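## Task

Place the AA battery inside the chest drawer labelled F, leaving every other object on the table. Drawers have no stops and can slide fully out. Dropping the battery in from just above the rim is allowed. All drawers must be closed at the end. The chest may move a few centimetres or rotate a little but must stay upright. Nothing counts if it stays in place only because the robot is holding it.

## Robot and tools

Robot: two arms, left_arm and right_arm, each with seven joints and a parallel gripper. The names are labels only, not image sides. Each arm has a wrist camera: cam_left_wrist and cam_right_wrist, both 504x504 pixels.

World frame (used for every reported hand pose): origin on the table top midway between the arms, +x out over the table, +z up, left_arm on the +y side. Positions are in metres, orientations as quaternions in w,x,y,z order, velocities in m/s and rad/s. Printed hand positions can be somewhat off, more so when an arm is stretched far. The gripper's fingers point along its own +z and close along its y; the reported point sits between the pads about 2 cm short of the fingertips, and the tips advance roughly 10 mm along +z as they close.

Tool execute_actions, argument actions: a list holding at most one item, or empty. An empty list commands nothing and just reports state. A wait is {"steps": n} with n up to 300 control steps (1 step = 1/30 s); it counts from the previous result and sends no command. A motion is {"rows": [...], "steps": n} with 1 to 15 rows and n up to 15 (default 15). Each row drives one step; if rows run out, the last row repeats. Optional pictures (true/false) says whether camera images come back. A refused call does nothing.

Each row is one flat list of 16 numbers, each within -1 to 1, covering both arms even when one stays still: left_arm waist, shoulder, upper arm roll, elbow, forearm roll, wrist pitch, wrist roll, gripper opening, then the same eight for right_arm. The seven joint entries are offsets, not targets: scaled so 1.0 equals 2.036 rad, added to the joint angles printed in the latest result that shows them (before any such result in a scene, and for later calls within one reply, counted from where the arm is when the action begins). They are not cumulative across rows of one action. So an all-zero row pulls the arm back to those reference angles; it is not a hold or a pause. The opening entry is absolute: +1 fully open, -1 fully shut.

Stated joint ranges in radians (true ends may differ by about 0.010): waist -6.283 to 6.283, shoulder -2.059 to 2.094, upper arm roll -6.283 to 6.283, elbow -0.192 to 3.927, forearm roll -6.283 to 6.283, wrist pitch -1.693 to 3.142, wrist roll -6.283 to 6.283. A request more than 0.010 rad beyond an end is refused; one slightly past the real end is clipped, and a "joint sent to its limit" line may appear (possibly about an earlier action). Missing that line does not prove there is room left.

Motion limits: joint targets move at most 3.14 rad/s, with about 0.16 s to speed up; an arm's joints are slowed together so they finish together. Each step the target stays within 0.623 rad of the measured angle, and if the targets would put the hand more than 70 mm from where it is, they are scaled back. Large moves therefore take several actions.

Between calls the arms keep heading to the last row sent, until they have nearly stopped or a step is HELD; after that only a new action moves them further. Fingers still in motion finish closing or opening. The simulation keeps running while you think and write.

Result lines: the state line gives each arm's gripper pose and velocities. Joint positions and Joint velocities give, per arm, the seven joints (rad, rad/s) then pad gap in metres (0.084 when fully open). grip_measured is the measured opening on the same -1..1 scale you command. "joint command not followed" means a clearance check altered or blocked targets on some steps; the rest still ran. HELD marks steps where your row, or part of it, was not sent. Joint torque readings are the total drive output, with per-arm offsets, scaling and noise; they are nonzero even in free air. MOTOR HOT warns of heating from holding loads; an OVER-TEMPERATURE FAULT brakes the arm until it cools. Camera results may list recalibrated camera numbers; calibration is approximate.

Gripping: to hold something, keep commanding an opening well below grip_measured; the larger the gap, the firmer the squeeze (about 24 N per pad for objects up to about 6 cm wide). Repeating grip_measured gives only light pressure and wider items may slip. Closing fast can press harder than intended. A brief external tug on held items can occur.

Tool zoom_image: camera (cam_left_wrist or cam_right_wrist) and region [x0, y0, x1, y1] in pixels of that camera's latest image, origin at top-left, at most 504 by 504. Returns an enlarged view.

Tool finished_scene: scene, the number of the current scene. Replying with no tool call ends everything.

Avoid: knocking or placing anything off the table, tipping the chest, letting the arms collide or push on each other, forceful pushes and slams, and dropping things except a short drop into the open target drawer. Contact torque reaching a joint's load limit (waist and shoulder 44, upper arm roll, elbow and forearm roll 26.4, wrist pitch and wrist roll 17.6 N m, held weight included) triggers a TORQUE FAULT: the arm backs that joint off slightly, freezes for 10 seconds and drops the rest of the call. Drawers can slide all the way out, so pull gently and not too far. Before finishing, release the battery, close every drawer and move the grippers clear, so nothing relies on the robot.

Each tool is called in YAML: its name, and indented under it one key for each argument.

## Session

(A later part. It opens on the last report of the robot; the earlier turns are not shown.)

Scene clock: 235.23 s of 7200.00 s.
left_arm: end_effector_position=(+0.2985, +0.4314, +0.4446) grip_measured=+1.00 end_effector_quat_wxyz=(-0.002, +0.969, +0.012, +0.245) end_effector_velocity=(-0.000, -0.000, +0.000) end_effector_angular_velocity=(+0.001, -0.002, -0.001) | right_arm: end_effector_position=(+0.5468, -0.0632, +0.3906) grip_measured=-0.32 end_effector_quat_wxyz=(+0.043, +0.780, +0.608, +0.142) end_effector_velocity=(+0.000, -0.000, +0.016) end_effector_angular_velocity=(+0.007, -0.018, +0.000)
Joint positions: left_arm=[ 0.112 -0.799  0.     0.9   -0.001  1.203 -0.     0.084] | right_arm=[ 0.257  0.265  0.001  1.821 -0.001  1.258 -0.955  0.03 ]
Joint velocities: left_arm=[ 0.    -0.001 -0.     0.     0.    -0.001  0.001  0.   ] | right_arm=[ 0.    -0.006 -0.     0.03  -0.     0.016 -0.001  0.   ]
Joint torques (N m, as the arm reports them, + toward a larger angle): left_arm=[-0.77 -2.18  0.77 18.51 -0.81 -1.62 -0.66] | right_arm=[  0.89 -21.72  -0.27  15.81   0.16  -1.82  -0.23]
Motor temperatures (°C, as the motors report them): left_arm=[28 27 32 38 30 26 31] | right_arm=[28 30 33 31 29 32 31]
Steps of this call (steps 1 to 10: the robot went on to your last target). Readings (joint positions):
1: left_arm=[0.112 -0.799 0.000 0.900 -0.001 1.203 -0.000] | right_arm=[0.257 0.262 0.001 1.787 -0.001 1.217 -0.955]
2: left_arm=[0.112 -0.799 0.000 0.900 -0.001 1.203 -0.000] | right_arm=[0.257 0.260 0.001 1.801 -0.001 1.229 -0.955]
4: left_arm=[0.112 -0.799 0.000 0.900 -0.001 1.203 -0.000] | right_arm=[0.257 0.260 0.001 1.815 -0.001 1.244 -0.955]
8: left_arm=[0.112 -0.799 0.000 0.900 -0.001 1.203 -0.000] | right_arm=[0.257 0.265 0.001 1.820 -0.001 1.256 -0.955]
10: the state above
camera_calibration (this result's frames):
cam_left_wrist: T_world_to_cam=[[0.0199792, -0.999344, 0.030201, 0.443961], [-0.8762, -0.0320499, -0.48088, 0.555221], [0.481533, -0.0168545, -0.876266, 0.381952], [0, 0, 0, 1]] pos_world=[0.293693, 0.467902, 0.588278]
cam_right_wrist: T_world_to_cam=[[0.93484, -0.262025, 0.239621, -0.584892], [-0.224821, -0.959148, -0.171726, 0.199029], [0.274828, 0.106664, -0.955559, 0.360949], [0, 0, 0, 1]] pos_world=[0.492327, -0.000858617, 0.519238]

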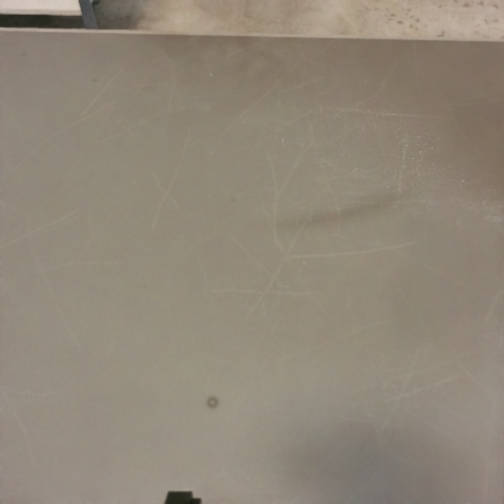

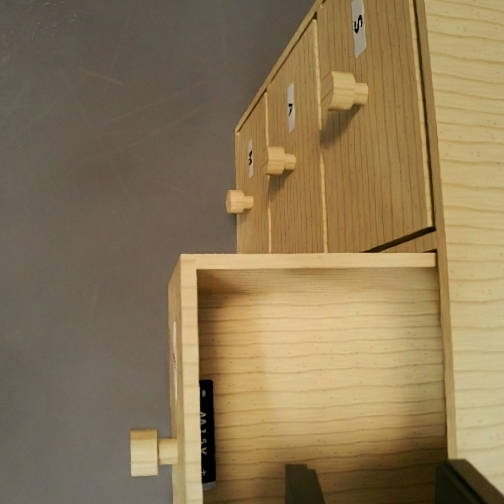

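execute_actions:
  actions:
    - {"rows":[[0,0,0,0,0,0,0,1,0.0314,-0.2481,0,-0.3492,0,-0.2002,0.835,0.2]],"steps":15}
  pictures: false

execute_actions:
  actions:
    - {"steps":25}
  pictures: false

Scene clock: 240.60 s of 7200.00 s.
left_arm: end_effector_position=(+0.2985, +0.4314, +0.4446) grip_measured=+1.00 end_effector_quat_wxyz=(-0.002, +0.969, +0.012, +0.245) end_effector_velocity=(-0.000, -0.000, +0.000) end_effector_angular_velocity=(+0.001, -0.001, +0.000) | right_arm: end_effector_position=(+0.4562, -0.0656, +0.3875) grip_measured=+0.19 end_effector_quat_wxyz=(-0.038, +0.938, +0.252, +0.234) end_effector_velocity=(-0.126, -0.021, -0.077) end_effector_angular_velocity=(+1.179, +0.377, -2.303)
Joint positions: left_arm=[ 0.112 -0.799  0.     0.9   -0.001  1.203 -0.     0.084] | right_arm=[ 0.313 -0.182  0.001  1.197 -0.001  0.9   -0.1    0.052]
Joint velocities: left_arm=[-0.    -0.002 -0.001 -0.     0.     0.    -0.001  0.   ] | right_arm=[ 0.065 -0.514 -0.003 -0.805 -0.    -0.432  2.665 -0.   ]
Joint torques (N m, as the arm reports them, + toward a larger angle): left_arm=[-0.67 -1.84  0.87 18.57 -0.62 -1.76 -0.67] | right_arm=[  0.01 -10.86  -0.41  18.99   0.09  -2.16  -0.28]
Motor temperatures (°C, as the motors report them): left_arm=[28 27 32 38 30 26 31] | right_arm=[28 30 33 31 29 32 31]
Steps of this call (steps 1 to 30: the robot went on to your last target; steps 31 to 100: nothing new was sent; then 1.53 s passed at rest; steps 101 to 115: all 15 steps of this action). Readings (joint positions):
101: left_arm=[0.112 -0.799 0.000 0.900 -0.001 1.203 -0.000] | right_arm=[0.257 0.264 0.001 1.825 -0.001 1.260 -0.955]
102: left_arm=[0.112 -0.799 0.000 0.900 -0.001 1.203 -0.000] | right_arm=[0.257 0.262 0.001 1.821 -0.001 1.257 -0.951]
104: left_arm=[0.112 -0.799 0.000 0.900 -0.001 1.203 -0.000] | right_arm=[0.260 0.234 0.000 1.782 -0.001 1.232 -0.912]
108: left_arm=[0.112 -0.799 0.000 0.900 -0.001 1.203 -0.000] | right_arm=[0.283 0.052 0.002 1.552 -0.001 1.088 -0.678]
115: the state above

Scene clock: 241.43 s of 7200.00 s.
left_arm: end_effector_position=(+0.2985, +0.4314, +0.4446) grip_measured=+1.00 end_effector_quat_wxyz=(-0.002, +0.969, +0.012, +0.245) end_effector_velocity=(-0.000, -0.000, -0.000) end_effector_angular_velocity=(+0.001, +0.000, -0.001) | right_arm: end_effector_position=(+0.4426, -0.0677, +0.3807) grip_measured=+0.19 end_effector_quat_wxyz=(-0.137, +0.957, -0.150, +0.206) end_effector_velocity=(-0.000, -0.000, -0.000) end_effector_angular_velocity=(+0.002, +0.002, -0.006)
Joint positions: left_arm=[ 0.112 -0.799  0.     0.9   -0.001  1.203 -0.     0.084] | right_arm=[ 0.32  -0.24   0.001  1.111 -0.001  0.851  0.744  0.052]
Joint velocities: left_arm=[-0. -0. -0. -0.  0.  0.  0.  0.] | right_arm=[-0.    -0.     0.    -0.001 -0.     0.     0.007 -0.   ]
Joint torques (N m, as the arm reports them, + toward a larger angle): left_arm=[-0.68 -1.87  0.78 18.47 -0.68 -1.66 -0.62] | right_arm=[  0.97 -12.36  -0.12  16.39   0.14  -2.27  -0.31]
Motor temperatures (°C, as the motors report them): left_arm=[28 27 32 38 30 26 31] | right_arm=[28 30 33 31 29 32 31]
Steps of this call (steps 1 to 25: the robot went on to your last target). Readings (joint positions):
1: left_arm=[0.112 -0.799 0.000 0.900 -0.001 1.203 -0.000] | right_arm=[0.315 -0.197 0.001 1.174 -0.001 0.887 -0.010]
2: left_arm=[0.112 -0.799 0.000 0.900 -0.001 1.203 -0.000] | right_arm=[0.316 -0.209 0.001 1.157 -0.001 0.877 0.079]
4: left_arm=[0.112 -0.799 0.000 0.900 -0.001 1.203 -0.000] | right_arm=[0.318 -0.223 0.001 1.135 -0.001 0.864 0.258]
8: left_arm=[0.112 -0.799 0.000 0.900 -0.001 1.203 -0.000] | right_arm=[0.320 -0.235 0.001 1.118 -0.001 0.854 0.572]
25: the state above

execute_actions:
  actions:
    - {"rows":[[0,0,0,0,0,0,0,1,0,0.014,0,-0.0045,0,-0.018,0,0.2],[0,0,0,0,0,0,0,1,0,0.028,0,-0.009,0,-0.037,0,0.2],[0,0,0,0,0,0,0,1,0,0.042,0,-0.0135,0,-0.055,0,0.2],[0,0,0,0,0,0,0,1,0,0.0557,0,-0.0179,0,-0.0737,0,0.2],[0,0,0,0,0,0,0,1,0,0.0666,0,-0.0186,0,-0.0853,0,0.2],[0,0,0,0,0,0,0,1,0,0.0776,0,-0.0193,0,-0.0969,0,0.2],[0,0,0,0,0,0,0,1,0,0.0885,0,-0.02,0,-0.1086,0,0.2],[0,0,0,0,0,0,0,1,0,0.0994,0,-0.0207,0,-0.1202,0,0.2],[0,0,0,0,0,0,0,1,0,0.1104,0,-0.0214,0,-0.1318,0,0.2],[0,0,0,0,0,0,0,1,0.0005,0.1213,0,-0.0221,0,-0.1434,0,0.2]],"steps":15}
  pictures: false

execute_actions:
  actions:
    - {"steps":12}

Scene clock: 249.20 s of 7200.00 s.
left_arm: end_effector_position=(+0.2985, +0.4314, +0.4446) grip_measured=+1.00 end_effector_quat_wxyz=(-0.002, +0.969, +0.012, +0.245) end_effector_velocity=(+0.000, -0.000, +0.000) end_effector_angular_velocity=(+0.000, -0.000, -0.001) | right_arm: end_effector_position=(+0.4912, -0.0447, +0.2795) grip_measured=+0.19 end_effector_quat_wxyz=(-0.135, +0.958, -0.150, +0.203) end_effector_velocity=(+0.038, +0.021, -0.070) end_effector_angular_velocity=(+0.015, -0.033, +0.005)
Joint positions: left_arm=[ 0.112 -0.799  0.     0.9   -0.001  1.203 -0.     0.084] | right_arm=[ 0.321 -0.009  0.001  1.065 -0.001  0.582  0.744  0.052]
Joint velocities: left_arm=[-0.     0.    -0.001  0.001 -0.     0.     0.     0.   ] | right_arm=[ 0.005  0.189  0.001 -0.009 -0.    -0.234  0.001  0.   ]
Joint torques (N m, as the arm reports them, + toward a larger angle): left_arm=[-0.79 -2.11  0.88 18.37 -0.81 -1.6  -0.67] | right_arm=[  0.72 -21.82  -0.34  18.48   0.06  -2.57  -0.22]
Motor temperatures (°C, as the motors report them): left_arm=[28 27 32 38 30 26 31] | right_arm=[28 30 33 31 29 32 31]
Steps of this call (steps 1 to 30: the robot went on to your last target; steps 31 to 100: nothing new was sent; then 3.93 s passed at rest; steps 101 to 115: all 15 steps of this action). Readings (joint positions):
101: left_arm=[0.112 -0.799 0.000 0.900 -0.001 1.203 -0.000] | right_arm=[0.320 -0.240 0.001 1.111 -0.001 0.850 0.745]
102: left_arm=[0.112 -0.799 0.000 0.900 -0.001 1.203 -0.000] | right_arm=[0.320 -0.239 0.001 1.110 -0.001 0.847 0.745]
104: left_arm=[0.112 -0.799 0.000 0.900 -0.001 1.203 -0.000] | right_arm=[0.320 -0.222 0.001 1.107 -0.001 0.820 0.744]
108: left_arm=[0.112 -0.799 0.000 0.900 -0.001 1.203 -0.000] | right_arm=[0.320 -0.138 0.001 1.082 -0.001 0.722 0.744]
115: the state above

Scene clock: 249.60 s of 7200.00 s.
left_arm: end_effector_position=(+0.2985, +0.4314, +0.4446) grip_measured=+1.00 end_effector_quat_wxyz=(-0.002, +0.969, +0.012, +0.245) end_effector_velocity=(+0.000, +0.001, -0.000) end_effector_angular_velocity=(-0.000, -0.001, +0.000) | right_arm: end_effector_position=(+0.4956, -0.0426, +0.2758) grip_measured=+0.19 end_effector_quat_wxyz=(-0.137, +0.957, -0.150, +0.206) end_effector_velocity=(-0.000, +0.001, -0.005) end_effector_angular_velocity=(-0.003, +0.004, +0.002)
Joint positions: left_arm=[ 0.112 -0.799  0.     0.9   -0.001  1.203 -0.     0.084] | right_arm=[ 0.321  0.006  0.001  1.066 -0.001  0.559  0.744  0.052]
Joint velocities: left_arm=[-0.    -0.     0.001 -0.001  0.    -0.001  0.001  0.   ] | right_arm=[ 0.001  0.007  0.    -0.002 -0.    -0.004 -0.001  0.   ]
Joint torques (N m, as the arm reports them, + toward a larger angle): left_arm=[-0.83 -2.29  0.78 18.51 -0.77 -1.71 -0.59] | right_arm=[  1.   -16.69  -0.26  15.99  -0.06  -2.23  -0.25]
Motor temperatures (°C, as the motors report them): left_arm=[28 27 32 38 30 26 31] | right_arm=[28 30 33 31 29 32 31]
Steps of this call (steps 1 to 12: the robot went on to your last target). Readings (joint positions):
1: left_arm=[0.112 -0.799 0.000 0.900 -0.001 1.203 -0.000] | right_arm=[0.321 -0.004 0.001 1.065 -0.001 0.575 0.744]
2: left_arm=[0.112 -0.799 0.000 0.900 -0.001 1.203 -0.000] | right_arm=[0.321 -0.002 0.001 1.066 -0.001 0.570 0.744]
4: left_arm=[0.112 -0.799 0.000 0.900 -0.001 1.203 -0.000] | right_arm=[0.321 0.001 0.001 1.067 -0.001 0.564 0.744]
8: left_arm=[0.112 -0.799 0.000 0.900 -0.001 1.203 -0.000] | right_arm=[0.321 0.004 0.001 1.067 -0.001 0.560 0.744]
12: the state above
camera_calibration (this result's frames):
cam_left_wrist: T_world_to_cam=[[0.019979, -0.999344, 0.0302009, 0.443961], [-0.8762, -0.0320496, -0.48088, 0.555221], [0.481533, -0.0168545, -0.876266, 0.381951], [0, 0, 0, 1]] pos_world=[0.293693, 0.467902, 0.588278]
cam_right_wrist: T_world_to_cam=[[-0.233813, -0.915913, -0.326243, 0.203265], [-0.868517, 0.34758, -0.353364, 0.612307], [0.437047, 0.200727, -0.876755, 0.165044], [0, 0, 0, 1]] pos_world=[0.507193, -0.059781, 0.427385]

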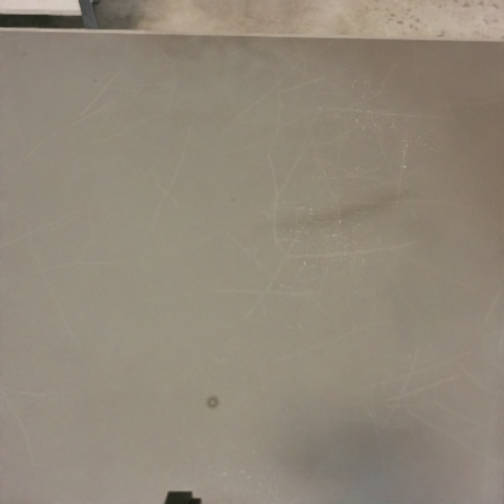

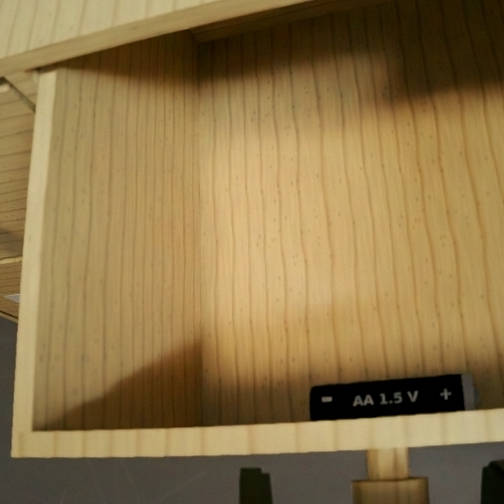

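execute_actions:
  actions:
    - {"rows":[[0,0,0,0,0,0,0,1,-0.0031,0.0071,0,0.0081,0,0.0012,-0.0029,0.2],[0,0,0,0,0,0,0,1,-0.0061,0.0142,0,0.0162,0,0.0023,-0.0057,0.2],[0,0,0,0,0,0,0,1,-0.0092,0.0213,0,0.0243,0,0.0035,-0.0086,0.2],[0,0,0,0,0,0,0,1,-0.0119,0.0283,0,0.0329,0,0.0051,-0.0114,0.2],[0,0,0,0,0,0,0,1,-0.0146,0.0353,0,0.0416,0,0.0068,-0.0141,0.2],[0,0,0,0,0,0,0,1,-0.0173,0.0423,0,0.0502,0,0.0084,-0.0169,0.2],[0,0,0,0,0,0,0,1,-0.0199,0.0493,0,0.0588,0,0.01,-0.0196,0.2],[0,0,0,0,0,0,0,1,-0.0226,0.0563,0,0.0675,0,0.0117,-0.0224,0.2],[0,0,0,0,0,0,0,1,-0.0253,0.0633,0,0.0761,0,0.0133,-0.0251,0.2],[0,0,0,0,0,0,0,1,-0.0278,0.0705,0,0.0856,0,0.0155,-0.0277,0.2],[0,0,0,0,0,0,0,1,-0.0302,0.0778,0,0.095,0,0.0177,-0.0303,0.2],[0,0,0,0,0,0,0,1,-0.0327,0.085,0,0.1045,0,0.02,-0.033,0.2],[0,0,0,0,0,0,0,1,-0.0352,0.0922,0,0.1139,0,0.0222,-0.0356,0.2],[0,0,0,0,0,0,0,1,-0.0376,0.0995,0,0.1234,0,0.0244,-0.0382,0.2],[0,0,0,0,0,0,0,1,-0.0401,0.1067,0,0.1328,0,0.0266,-0.0408,0.2]],"steps":15}
  pictures: false

execute_actions:
  actions:
    - {"steps":15}

Scene clock: 259.93 s of 7200.00 s.
left_arm: end_effector_position=(+0.2985, +0.4314, +0.4446) grip_measured=+1.00 end_effector_quat_wxyz=(-0.002, +0.969, +0.012, +0.245) end_effector_velocity=(-0.000, +0.000, -0.001) end_effector_angular_velocity=(-0.001, +0.002, +0.000) | right_arm: end_effector_position=(+0.5531, -0.0573, +0.2752) grip_measured=+0.19 end_effector_quat_wxyz=(-0.125, +0.957, -0.150, +0.213) end_effector_velocity=(+0.157, -0.039, +0.001) end_effector_angular_velocity=(-0.069, -0.028, -0.012)
Joint positions: left_arm=[ 0.112 -0.799  0.     0.9   -0.001  1.203 -0.     0.084] | right_arm=[ 0.262  0.16   0.001  1.254 -0.001  0.595  0.684  0.052]
Joint velocities: left_arm=[ 0.    -0.     0.001 -0.001 -0.     0.001 -0.    -0.   ] | right_arm=[-0.152  0.43   0.002  0.556 -0.     0.125 -0.157 -0.   ]
Joint torques (N m, as the arm reports them, + toward a larger angle): left_arm=[-0.66 -1.96  0.82 18.44 -0.89 -1.73 -0.65] | right_arm=[  0.38 -19.11  -0.59  16.33   0.08  -2.39  -0.15]
Motor temperatures (°C, as the motors report them): left_arm=[28 27 32 38 30 26 31] | right_arm=[28 30 33 31 29 32 31]
Steps of this call (steps 1 to 30: the robot went on to your last target; steps 31 to 100: nothing new was sent; then 6.50 s passed at rest; steps 101 to 115: all 15 steps of this action). Readings (joint positions):
101: left_arm=[0.112 -0.799 0.000 0.900 -0.001 1.203 -0.000] | right_arm=[0.321 0.007 0.001 1.066 -0.001 0.559 0.744]
102: left_arm=[0.112 -0.799 0.000 0.900 -0.001 1.203 -0.000] | right_arm=[0.321 0.008 0.001 1.068 -0.001 0.559 0.743]
104: left_arm=[0.112 -0.799 0.000 0.900 -0.001 1.203 -0.000] | right_arm=[0.316 0.019 0.002 1.081 -0.001 0.561 0.738]
108: left_arm=[0.112 -0.799 0.000 0.900 -0.001 1.203 -0.000] | right_arm=[0.298 0.063 0.002 1.133 -0.001 0.570 0.721]
115: the state above

Scene clock: 260.43 s of 7200.00 s.
left_arm: end_effector_position=(+0.2985, +0.4314, +0.4446) grip_measured=+1.00 end_effector_quat_wxyz=(-0.002, +0.969, +0.012, +0.245) end_effector_velocity=(+0.000, +0.000, -0.000) end_effector_angular_velocity=(+0.000, +0.000, +0.000) | right_arm: end_effector_position=(+0.5757, -0.0631, +0.2751) grip_measured=+0.19 end_effector_quat_wxyz=(-0.120, +0.957, -0.149, +0.216) end_effector_velocity=(+0.002, +0.000, +0.001) end_effector_angular_velocity=(-0.000, -0.002, +0.001)
Joint positions: left_arm=[ 0.112 -0.799  0.     0.9   -0.001  1.203 -0.     0.084] | right_arm=[ 0.24   0.222  0.001  1.335 -0.001  0.613  0.661  0.052]
Joint velocities: left_arm=[-0.    -0.    -0.    -0.001  0.    -0.001 -0.    -0.   ] | right_arm=[-0.     0.005 -0.     0.007 -0.     0.    -0.001 -0.   ]
Joint torques (N m, as the arm reports them, + toward a larger angle): left_arm=[-0.6  -1.86  0.69 18.6  -0.8  -1.72 -0.63] | right_arm=[  0.63 -21.    -0.44  16.29  -0.07  -2.3   -0.23]
Motor temperatures (°C, as the motors report them): left_arm=[28 27 32 38 30 26 31] | right_arm=[28 30 33 31 29 32 31]
Steps of this call (steps 1 to 15: the robot went on to your last target). Readings (joint positions):
1: left_arm=[0.112 -0.799 0.000 0.900 -0.001 1.203 -0.000] | right_arm=[0.257 0.174 0.001 1.273 -0.001 0.599 0.679]
2: left_arm=[0.112 -0.799 0.000 0.900 -0.001 1.203 -0.000] | right_arm=[0.252 0.188 0.001 1.290 -0.001 0.603 0.674]
4: left_arm=[0.112 -0.799 0.000 0.900 -0.001 1.203 -0.000] | right_arm=[0.245 0.206 0.000 1.314 -0.001 0.608 0.668]
8: left_arm=[0.112 -0.799 0.000 0.900 -0.001 1.203 -0.000] | right_arm=[0.241 0.219 0.001 1.330 -0.001 0.612 0.663]
15: the state above
camera_calibration (this result's frames):
cam_left_wrist: T_world_to_cam=[[0.0199791, -0.999344, 0.0302008, 0.443961], [-0.876201, -0.0320497, -0.48088, 0.555221], [0.481532, -0.0168544, -0.876266, 0.381951], [0, 0, 0, 1]] pos_world=[0.293693, 0.467902, 0.588278]
cam_right_wrist: T_world_to_cam=[[-0.237233, -0.925387, -0.295601, 0.195904], [-0.860436, 0.341414, -0.378267, 0.690583], [0.450966, 0.164609, -0.877231, 0.123383], [0, 0, 0, 1]] pos_world=[0.585036, -0.0747978, 0.42737]

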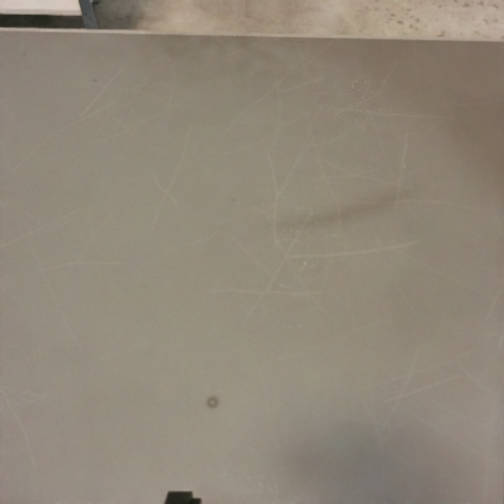

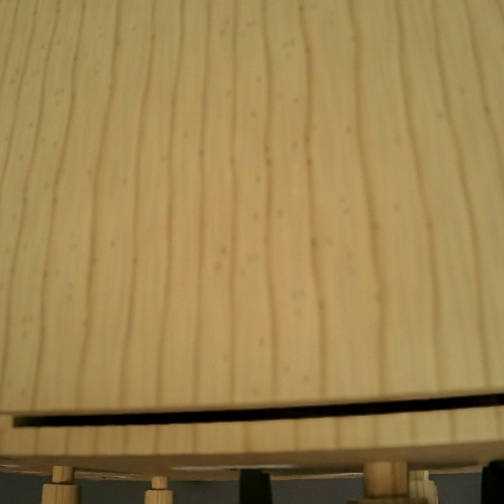

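execute_actions:
  actions:
    - {"rows":[[0,0,0,0,0,0,0,1,-0.0009,0.0027,0,0.0035,0,0.0008,-0.001,0.2],[0,0,0,0,0,0,0,1,-0.0018,0.0054,0,0.0071,0,0.0017,-0.002,0.2],[0,0,0,0,0,0,0,1,-0.0027,0.0081,0,0.0106,0,0.0025,-0.003,0.2],[0,0,0,0,0,0,0,1,-0.0036,0.0108,0,0.0142,0,0.0034,-0.004,0.2],[0,0,0,0,0,0,0,1,-0.0047,0.0138,0,0.018,0,0.0042,-0.0047,0.2]],"steps":15}

Scene clock: 265.67 s of 7200.00 s.
left_arm: end_effector_position=(+0.2985, +0.4314, +0.4446) grip_measured=+1.00 end_effector_quat_wxyz=(-0.002, +0.969, +0.012, +0.245) end_effector_velocity=(+0.000, +0.000, -0.000) end_effector_angular_velocity=(-0.001, +0.000, +0.001) | right_arm: end_effector_position=(+0.5846, -0.0647, +0.2750) grip_measured=+0.19 end_effector_quat_wxyz=(-0.118, +0.958, -0.148, +0.217) end_effector_velocity=(+0.005, -0.002, +0.002) end_effector_angular_velocity=(+0.001, -0.009, -0.003)
Joint positions: left_arm=[ 0.112 -0.799  0.     0.9   -0.001  1.203 -0.     0.084] | right_arm=[ 0.232  0.249  0.003  1.371 -0.     0.623  0.652  0.052]
Joint velocities: left_arm=[ 0.     0.001  0.    -0.     0.    -0.    -0.001 -0.   ] | right_arm=[-0.002  0.008 -0.003  0.013  0.    -0.004 -0.002 -0.   ]
Joint torques (N m, as the arm reports them, + toward a larger angle): left_arm=[-0.97 -2.1   0.81 18.42 -0.65 -1.79 -0.65] | right_arm=[ -1.09 -19.03  -2.43  16.96  -0.76  -2.79  -0.39]
Motor temperatures (°C, as the motors report them): left_arm=[28 27 32 38 30 26 31] | right_arm=[28 30 33 31 29 32 31]
Steps of this call (steps 1 to 15: the robot went on to your last target; steps 16 to 110: nothing new was sent; then 1.07 s passed at rest; steps 111 to 125: all 15 steps of this action). Readings (joint positions):
111: left_arm=[0.112 -0.799 0.000 0.900 -0.001 1.203 -0.000] | right_arm=[0.240 0.223 0.001 1.336 -0.001 0.613 0.661]
112: left_arm=[0.112 -0.799 0.000 0.900 -0.001 1.203 -0.000] | right_arm=[0.240 0.224 0.001 1.337 -0.001 0.614 0.661]
114: left_arm=[0.112 -0.799 0.000 0.900 -0.001 1.203 -0.000] | right_arm=[0.238 0.228 0.002 1.343 -0.001 0.615 0.659]
118: left_arm=[0.112 -0.799 0.000 0.900 -0.001 1.203 -0.000] | right_arm=[0.233 0.243 0.001 1.363 -0.000 0.620 0.654]
125: the state above
camera_calibration (this result's frames):
cam_left_wrist: T_world_to_cam=[[0.0199792, -0.999344, 0.0302009, 0.443961], [-0.8762, -0.0320498, -0.48088, 0.555221], [0.481532, -0.0168544, -0.876266, 0.381951], [0, 0, 0, 1]] pos_world=[0.293693, 0.467902, 0.588278]
cam_right_wrist: T_world_to_cam=[[-0.236064, -0.926685, -0.292454, 0.194896], [-0.86036, 0.339222, -0.380407, 0.699192], [0.451724, 0.161815, -0.877361, 0.118941], [0, 0, 0, 1]] pos_world=[0.593836, -0.0758204, 0.427329]

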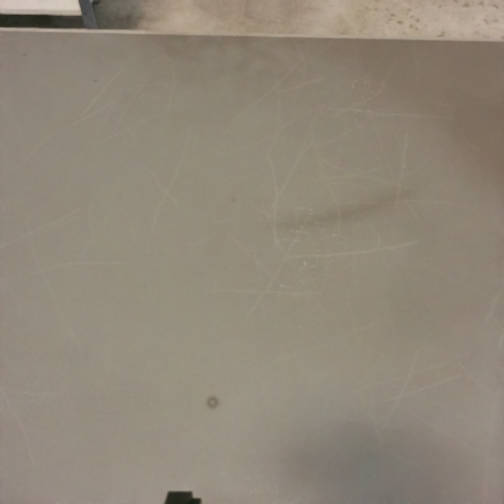

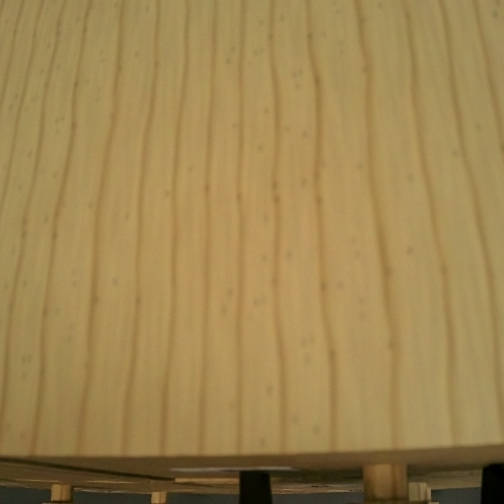

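Seated. Back off 8 mm, then retract along the tool axis.

execute_actions:
  actions:
    - {"rows":[[0,0,0,0,0,0,0,1,0.002,-0.0065,0,-0.0085,0,-0.002,0,0.2],[0,0,0,0,0,0,0,1,0.004,-0.013,0,-0.017,0,-0.004,0,0.2],[0,0,0,0,0,0,0,1,0.004,-0.013,0,-0.017,0,-0.004,0,0.2],[0,0,0,0,0,0,0,1,0.004,-0.013,0,-0.017,0,-0.004,0,0.2],[0,0,0,0,0,0,0,1,0.004,-0.027,0,-0.016,0,0.011,0,0.2],[0,0,0,0,0,0,0,1,0.004,-0.041,0,-0.015,0,0.026,0,0.2],[0,0,0,0,0,0,0,1,0.004,-0.055,0,-0.014,0,0.041,0,0.2],[0,0,0,0,0,0,0,1,0.004,-0.069,0,-0.013,0,0.056,0,0.2],[0,0,0,0,0,0,0,1,0.004,-0.085,0,-0.012,0,0.072,0,0.2]],"steps":15}
  pictures: false

execute_actions:
  actions:
    - {"steps":8}

Scene clock: 272.73 s of 7200.00 s.
left_arm: end_effector_position=(+0.2985, +0.4314, +0.4446) grip_measured=+1.00 end_effector_quat_wxyz=(-0.002, +0.969, +0.012, +0.245) end_effector_velocity=(+0.000, +0.001, -0.000) end_effector_angular_velocity=(-0.001, -0.000, +0.001) | right_arm: end_effector_position=(+0.5503, -0.0725, +0.3446) grip_measured=+0.19 end_effector_quat_wxyz=(-0.123, +0.956, -0.144, +0.224) end_effector_velocity=(-0.050, -0.014, +0.032) end_effector_angular_velocity=(-0.027, +0.076, +0.006)
Joint positions: left_arm=[ 0.112 -0.799  0.     0.9   -0.001  1.203 -0.     0.084] | right_arm=[ 0.239  0.086  0.002  1.352 -0.     0.751  0.652  0.052]
Joint velocities: left_arm=[ 0.    -0.     0.001 -0.    -0.    -0.    -0.    -0.   ] | right_arm=[ 0.003 -0.139  0.003 -0.033  0.001  0.186 -0.    -0.   ]
Joint torques (N m, as the arm reports them, + toward a larger angle): left_arm=[-0.43 -1.61  0.62 18.51 -0.7  -1.71 -0.6 ] | right_arm=[  1.15 -11.42  -0.23  13.15   0.08  -1.77  -0.27]
Motor temperatures (°C, as the motors report them): left_arm=[28 27 32 38 30 26 31] | right_arm=[28 30 33 32 29 32 31]
Steps of this call (steps 1 to 15: the robot went on to your last target; steps 16 to 100: nothing new was sent; then 3.23 s passed at rest; steps 101 to 115: all 15 steps of this action). Readings (joint positions):
101: left_arm=[0.112 -0.799 0.000 0.900 -0.001 1.203 -0.000] | right_arm=[0.231 0.250 0.001 1.372 -0.001 0.622 0.652]
102: left_arm=[0.112 -0.799 0.000 0.900 -0.001 1.203 -0.000] | right_arm=[0.231 0.249 0.001 1.370 -0.001 0.621 0.652]
104: left_arm=[0.112 -0.799 0.000 0.900 -0.001 1.203 -0.000] | right_arm=[0.234 0.239 0.001 1.357 -0.001 0.618 0.652]
108: left_arm=[0.112 -0.799 0.000 0.900 -0.001 1.203 -0.000] | right_arm=[0.237 0.205 0.000 1.342 -0.001 0.640 0.652]
115: the state above

Scene clock: 273.00 s of 7200.00 s.
left_arm: end_effector_position=(+0.2985, +0.4314, +0.4446) grip_measured=+1.00 end_effector_quat_wxyz=(-0.002, +0.969, +0.012, +0.245) end_effector_velocity=(+0.000, +0.000, -0.000) end_effector_angular_velocity=(-0.001, +0.001, +0.001) | right_arm: end_effector_position=(+0.5452, -0.0737, +0.3423) grip_measured=+0.19 end_effector_quat_wxyz=(-0.119, +0.958, -0.144, +0.217) end_effector_velocity=(-0.000, -0.000, +0.018) end_effector_angular_velocity=(+0.008, -0.025, +0.001)
Joint positions: left_arm=[ 0.112 -0.799  0.     0.9   -0.001  1.203 -0.     0.084] | right_arm=[ 0.24   0.078  0.003  1.346 -0.     0.768  0.652  0.052]
Joint velocities: left_arm=[ 0.     0.001  0.001  0.001 -0.     0.    -0.     0.   ] | right_arm=[-0.    -0.02   0.     0.014 -0.001  0.008 -0.     0.   ]
Joint torques (N m, as the arm reports them, + toward a larger angle): left_arm=[-0.79 -1.85  0.81 18.3  -0.62 -1.6  -0.64] | right_arm=[  1.11 -18.54  -0.35  16.24   0.04  -2.08  -0.3 ]
Motor temperatures (°C, as the motors report them): left_arm=[28 27 32 38 30 26 31] | right_arm=[28 30 33 32 29 32 31]
Steps of this call (steps 1 to 8: the robot went on to your last target). Readings (joint positions):
1: left_arm=[0.112 -0.799 0.000 0.900 -0.001 1.203 -0.000] | right_arm=[0.239 0.082 0.002 1.350 -0.000 0.756 0.652]
2: left_arm=[0.112 -0.799 0.000 0.900 -0.001 1.203 -0.000] | right_arm=[0.239 0.081 0.002 1.348 -0.000 0.760 0.652]
4: left_arm=[0.112 -0.799 0.000 0.900 -0.001 1.203 -0.000] | right_arm=[0.240 0.081 0.003 1.345 -0.000 0.765 0.652]
8: the state above
camera_calibration (this result's frames):
cam_left_wrist: T_world_to_cam=[[0.0199794, -0.999344, 0.0302011, 0.443961], [-0.876201, -0.0320501, -0.48088, 0.555221], [0.481532, -0.0168546, -0.876266, 0.381952], [0, 0, 0, 1]] pos_world=[0.293693, 0.467902, 0.588278]
cam_right_wrist: T_world_to_cam=[[-0.228642, -0.928718, -0.291901, 0.192597], [-0.863083, 0.332087, -0.380533, 0.694918], [0.450345, 0.164929, -0.87749, 0.198239], [0, 0, 0, 1]] pos_world=[0.554532, -0.0846005, 0.494611]

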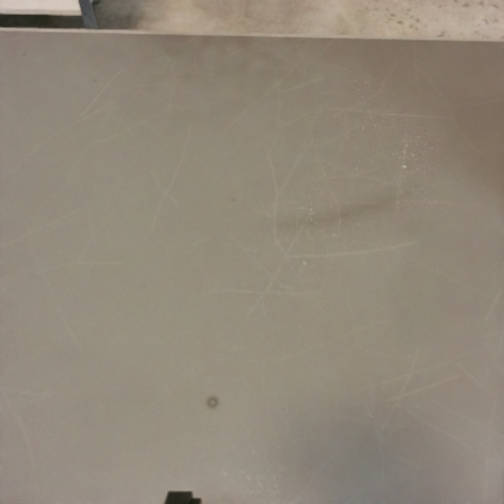

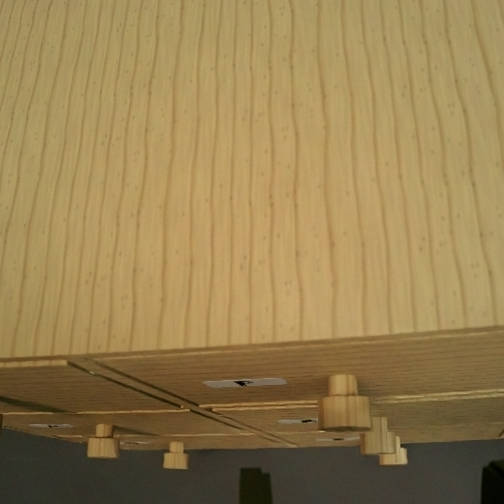

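finished_scene:
  scene: 2

The scene is finished: the task was done.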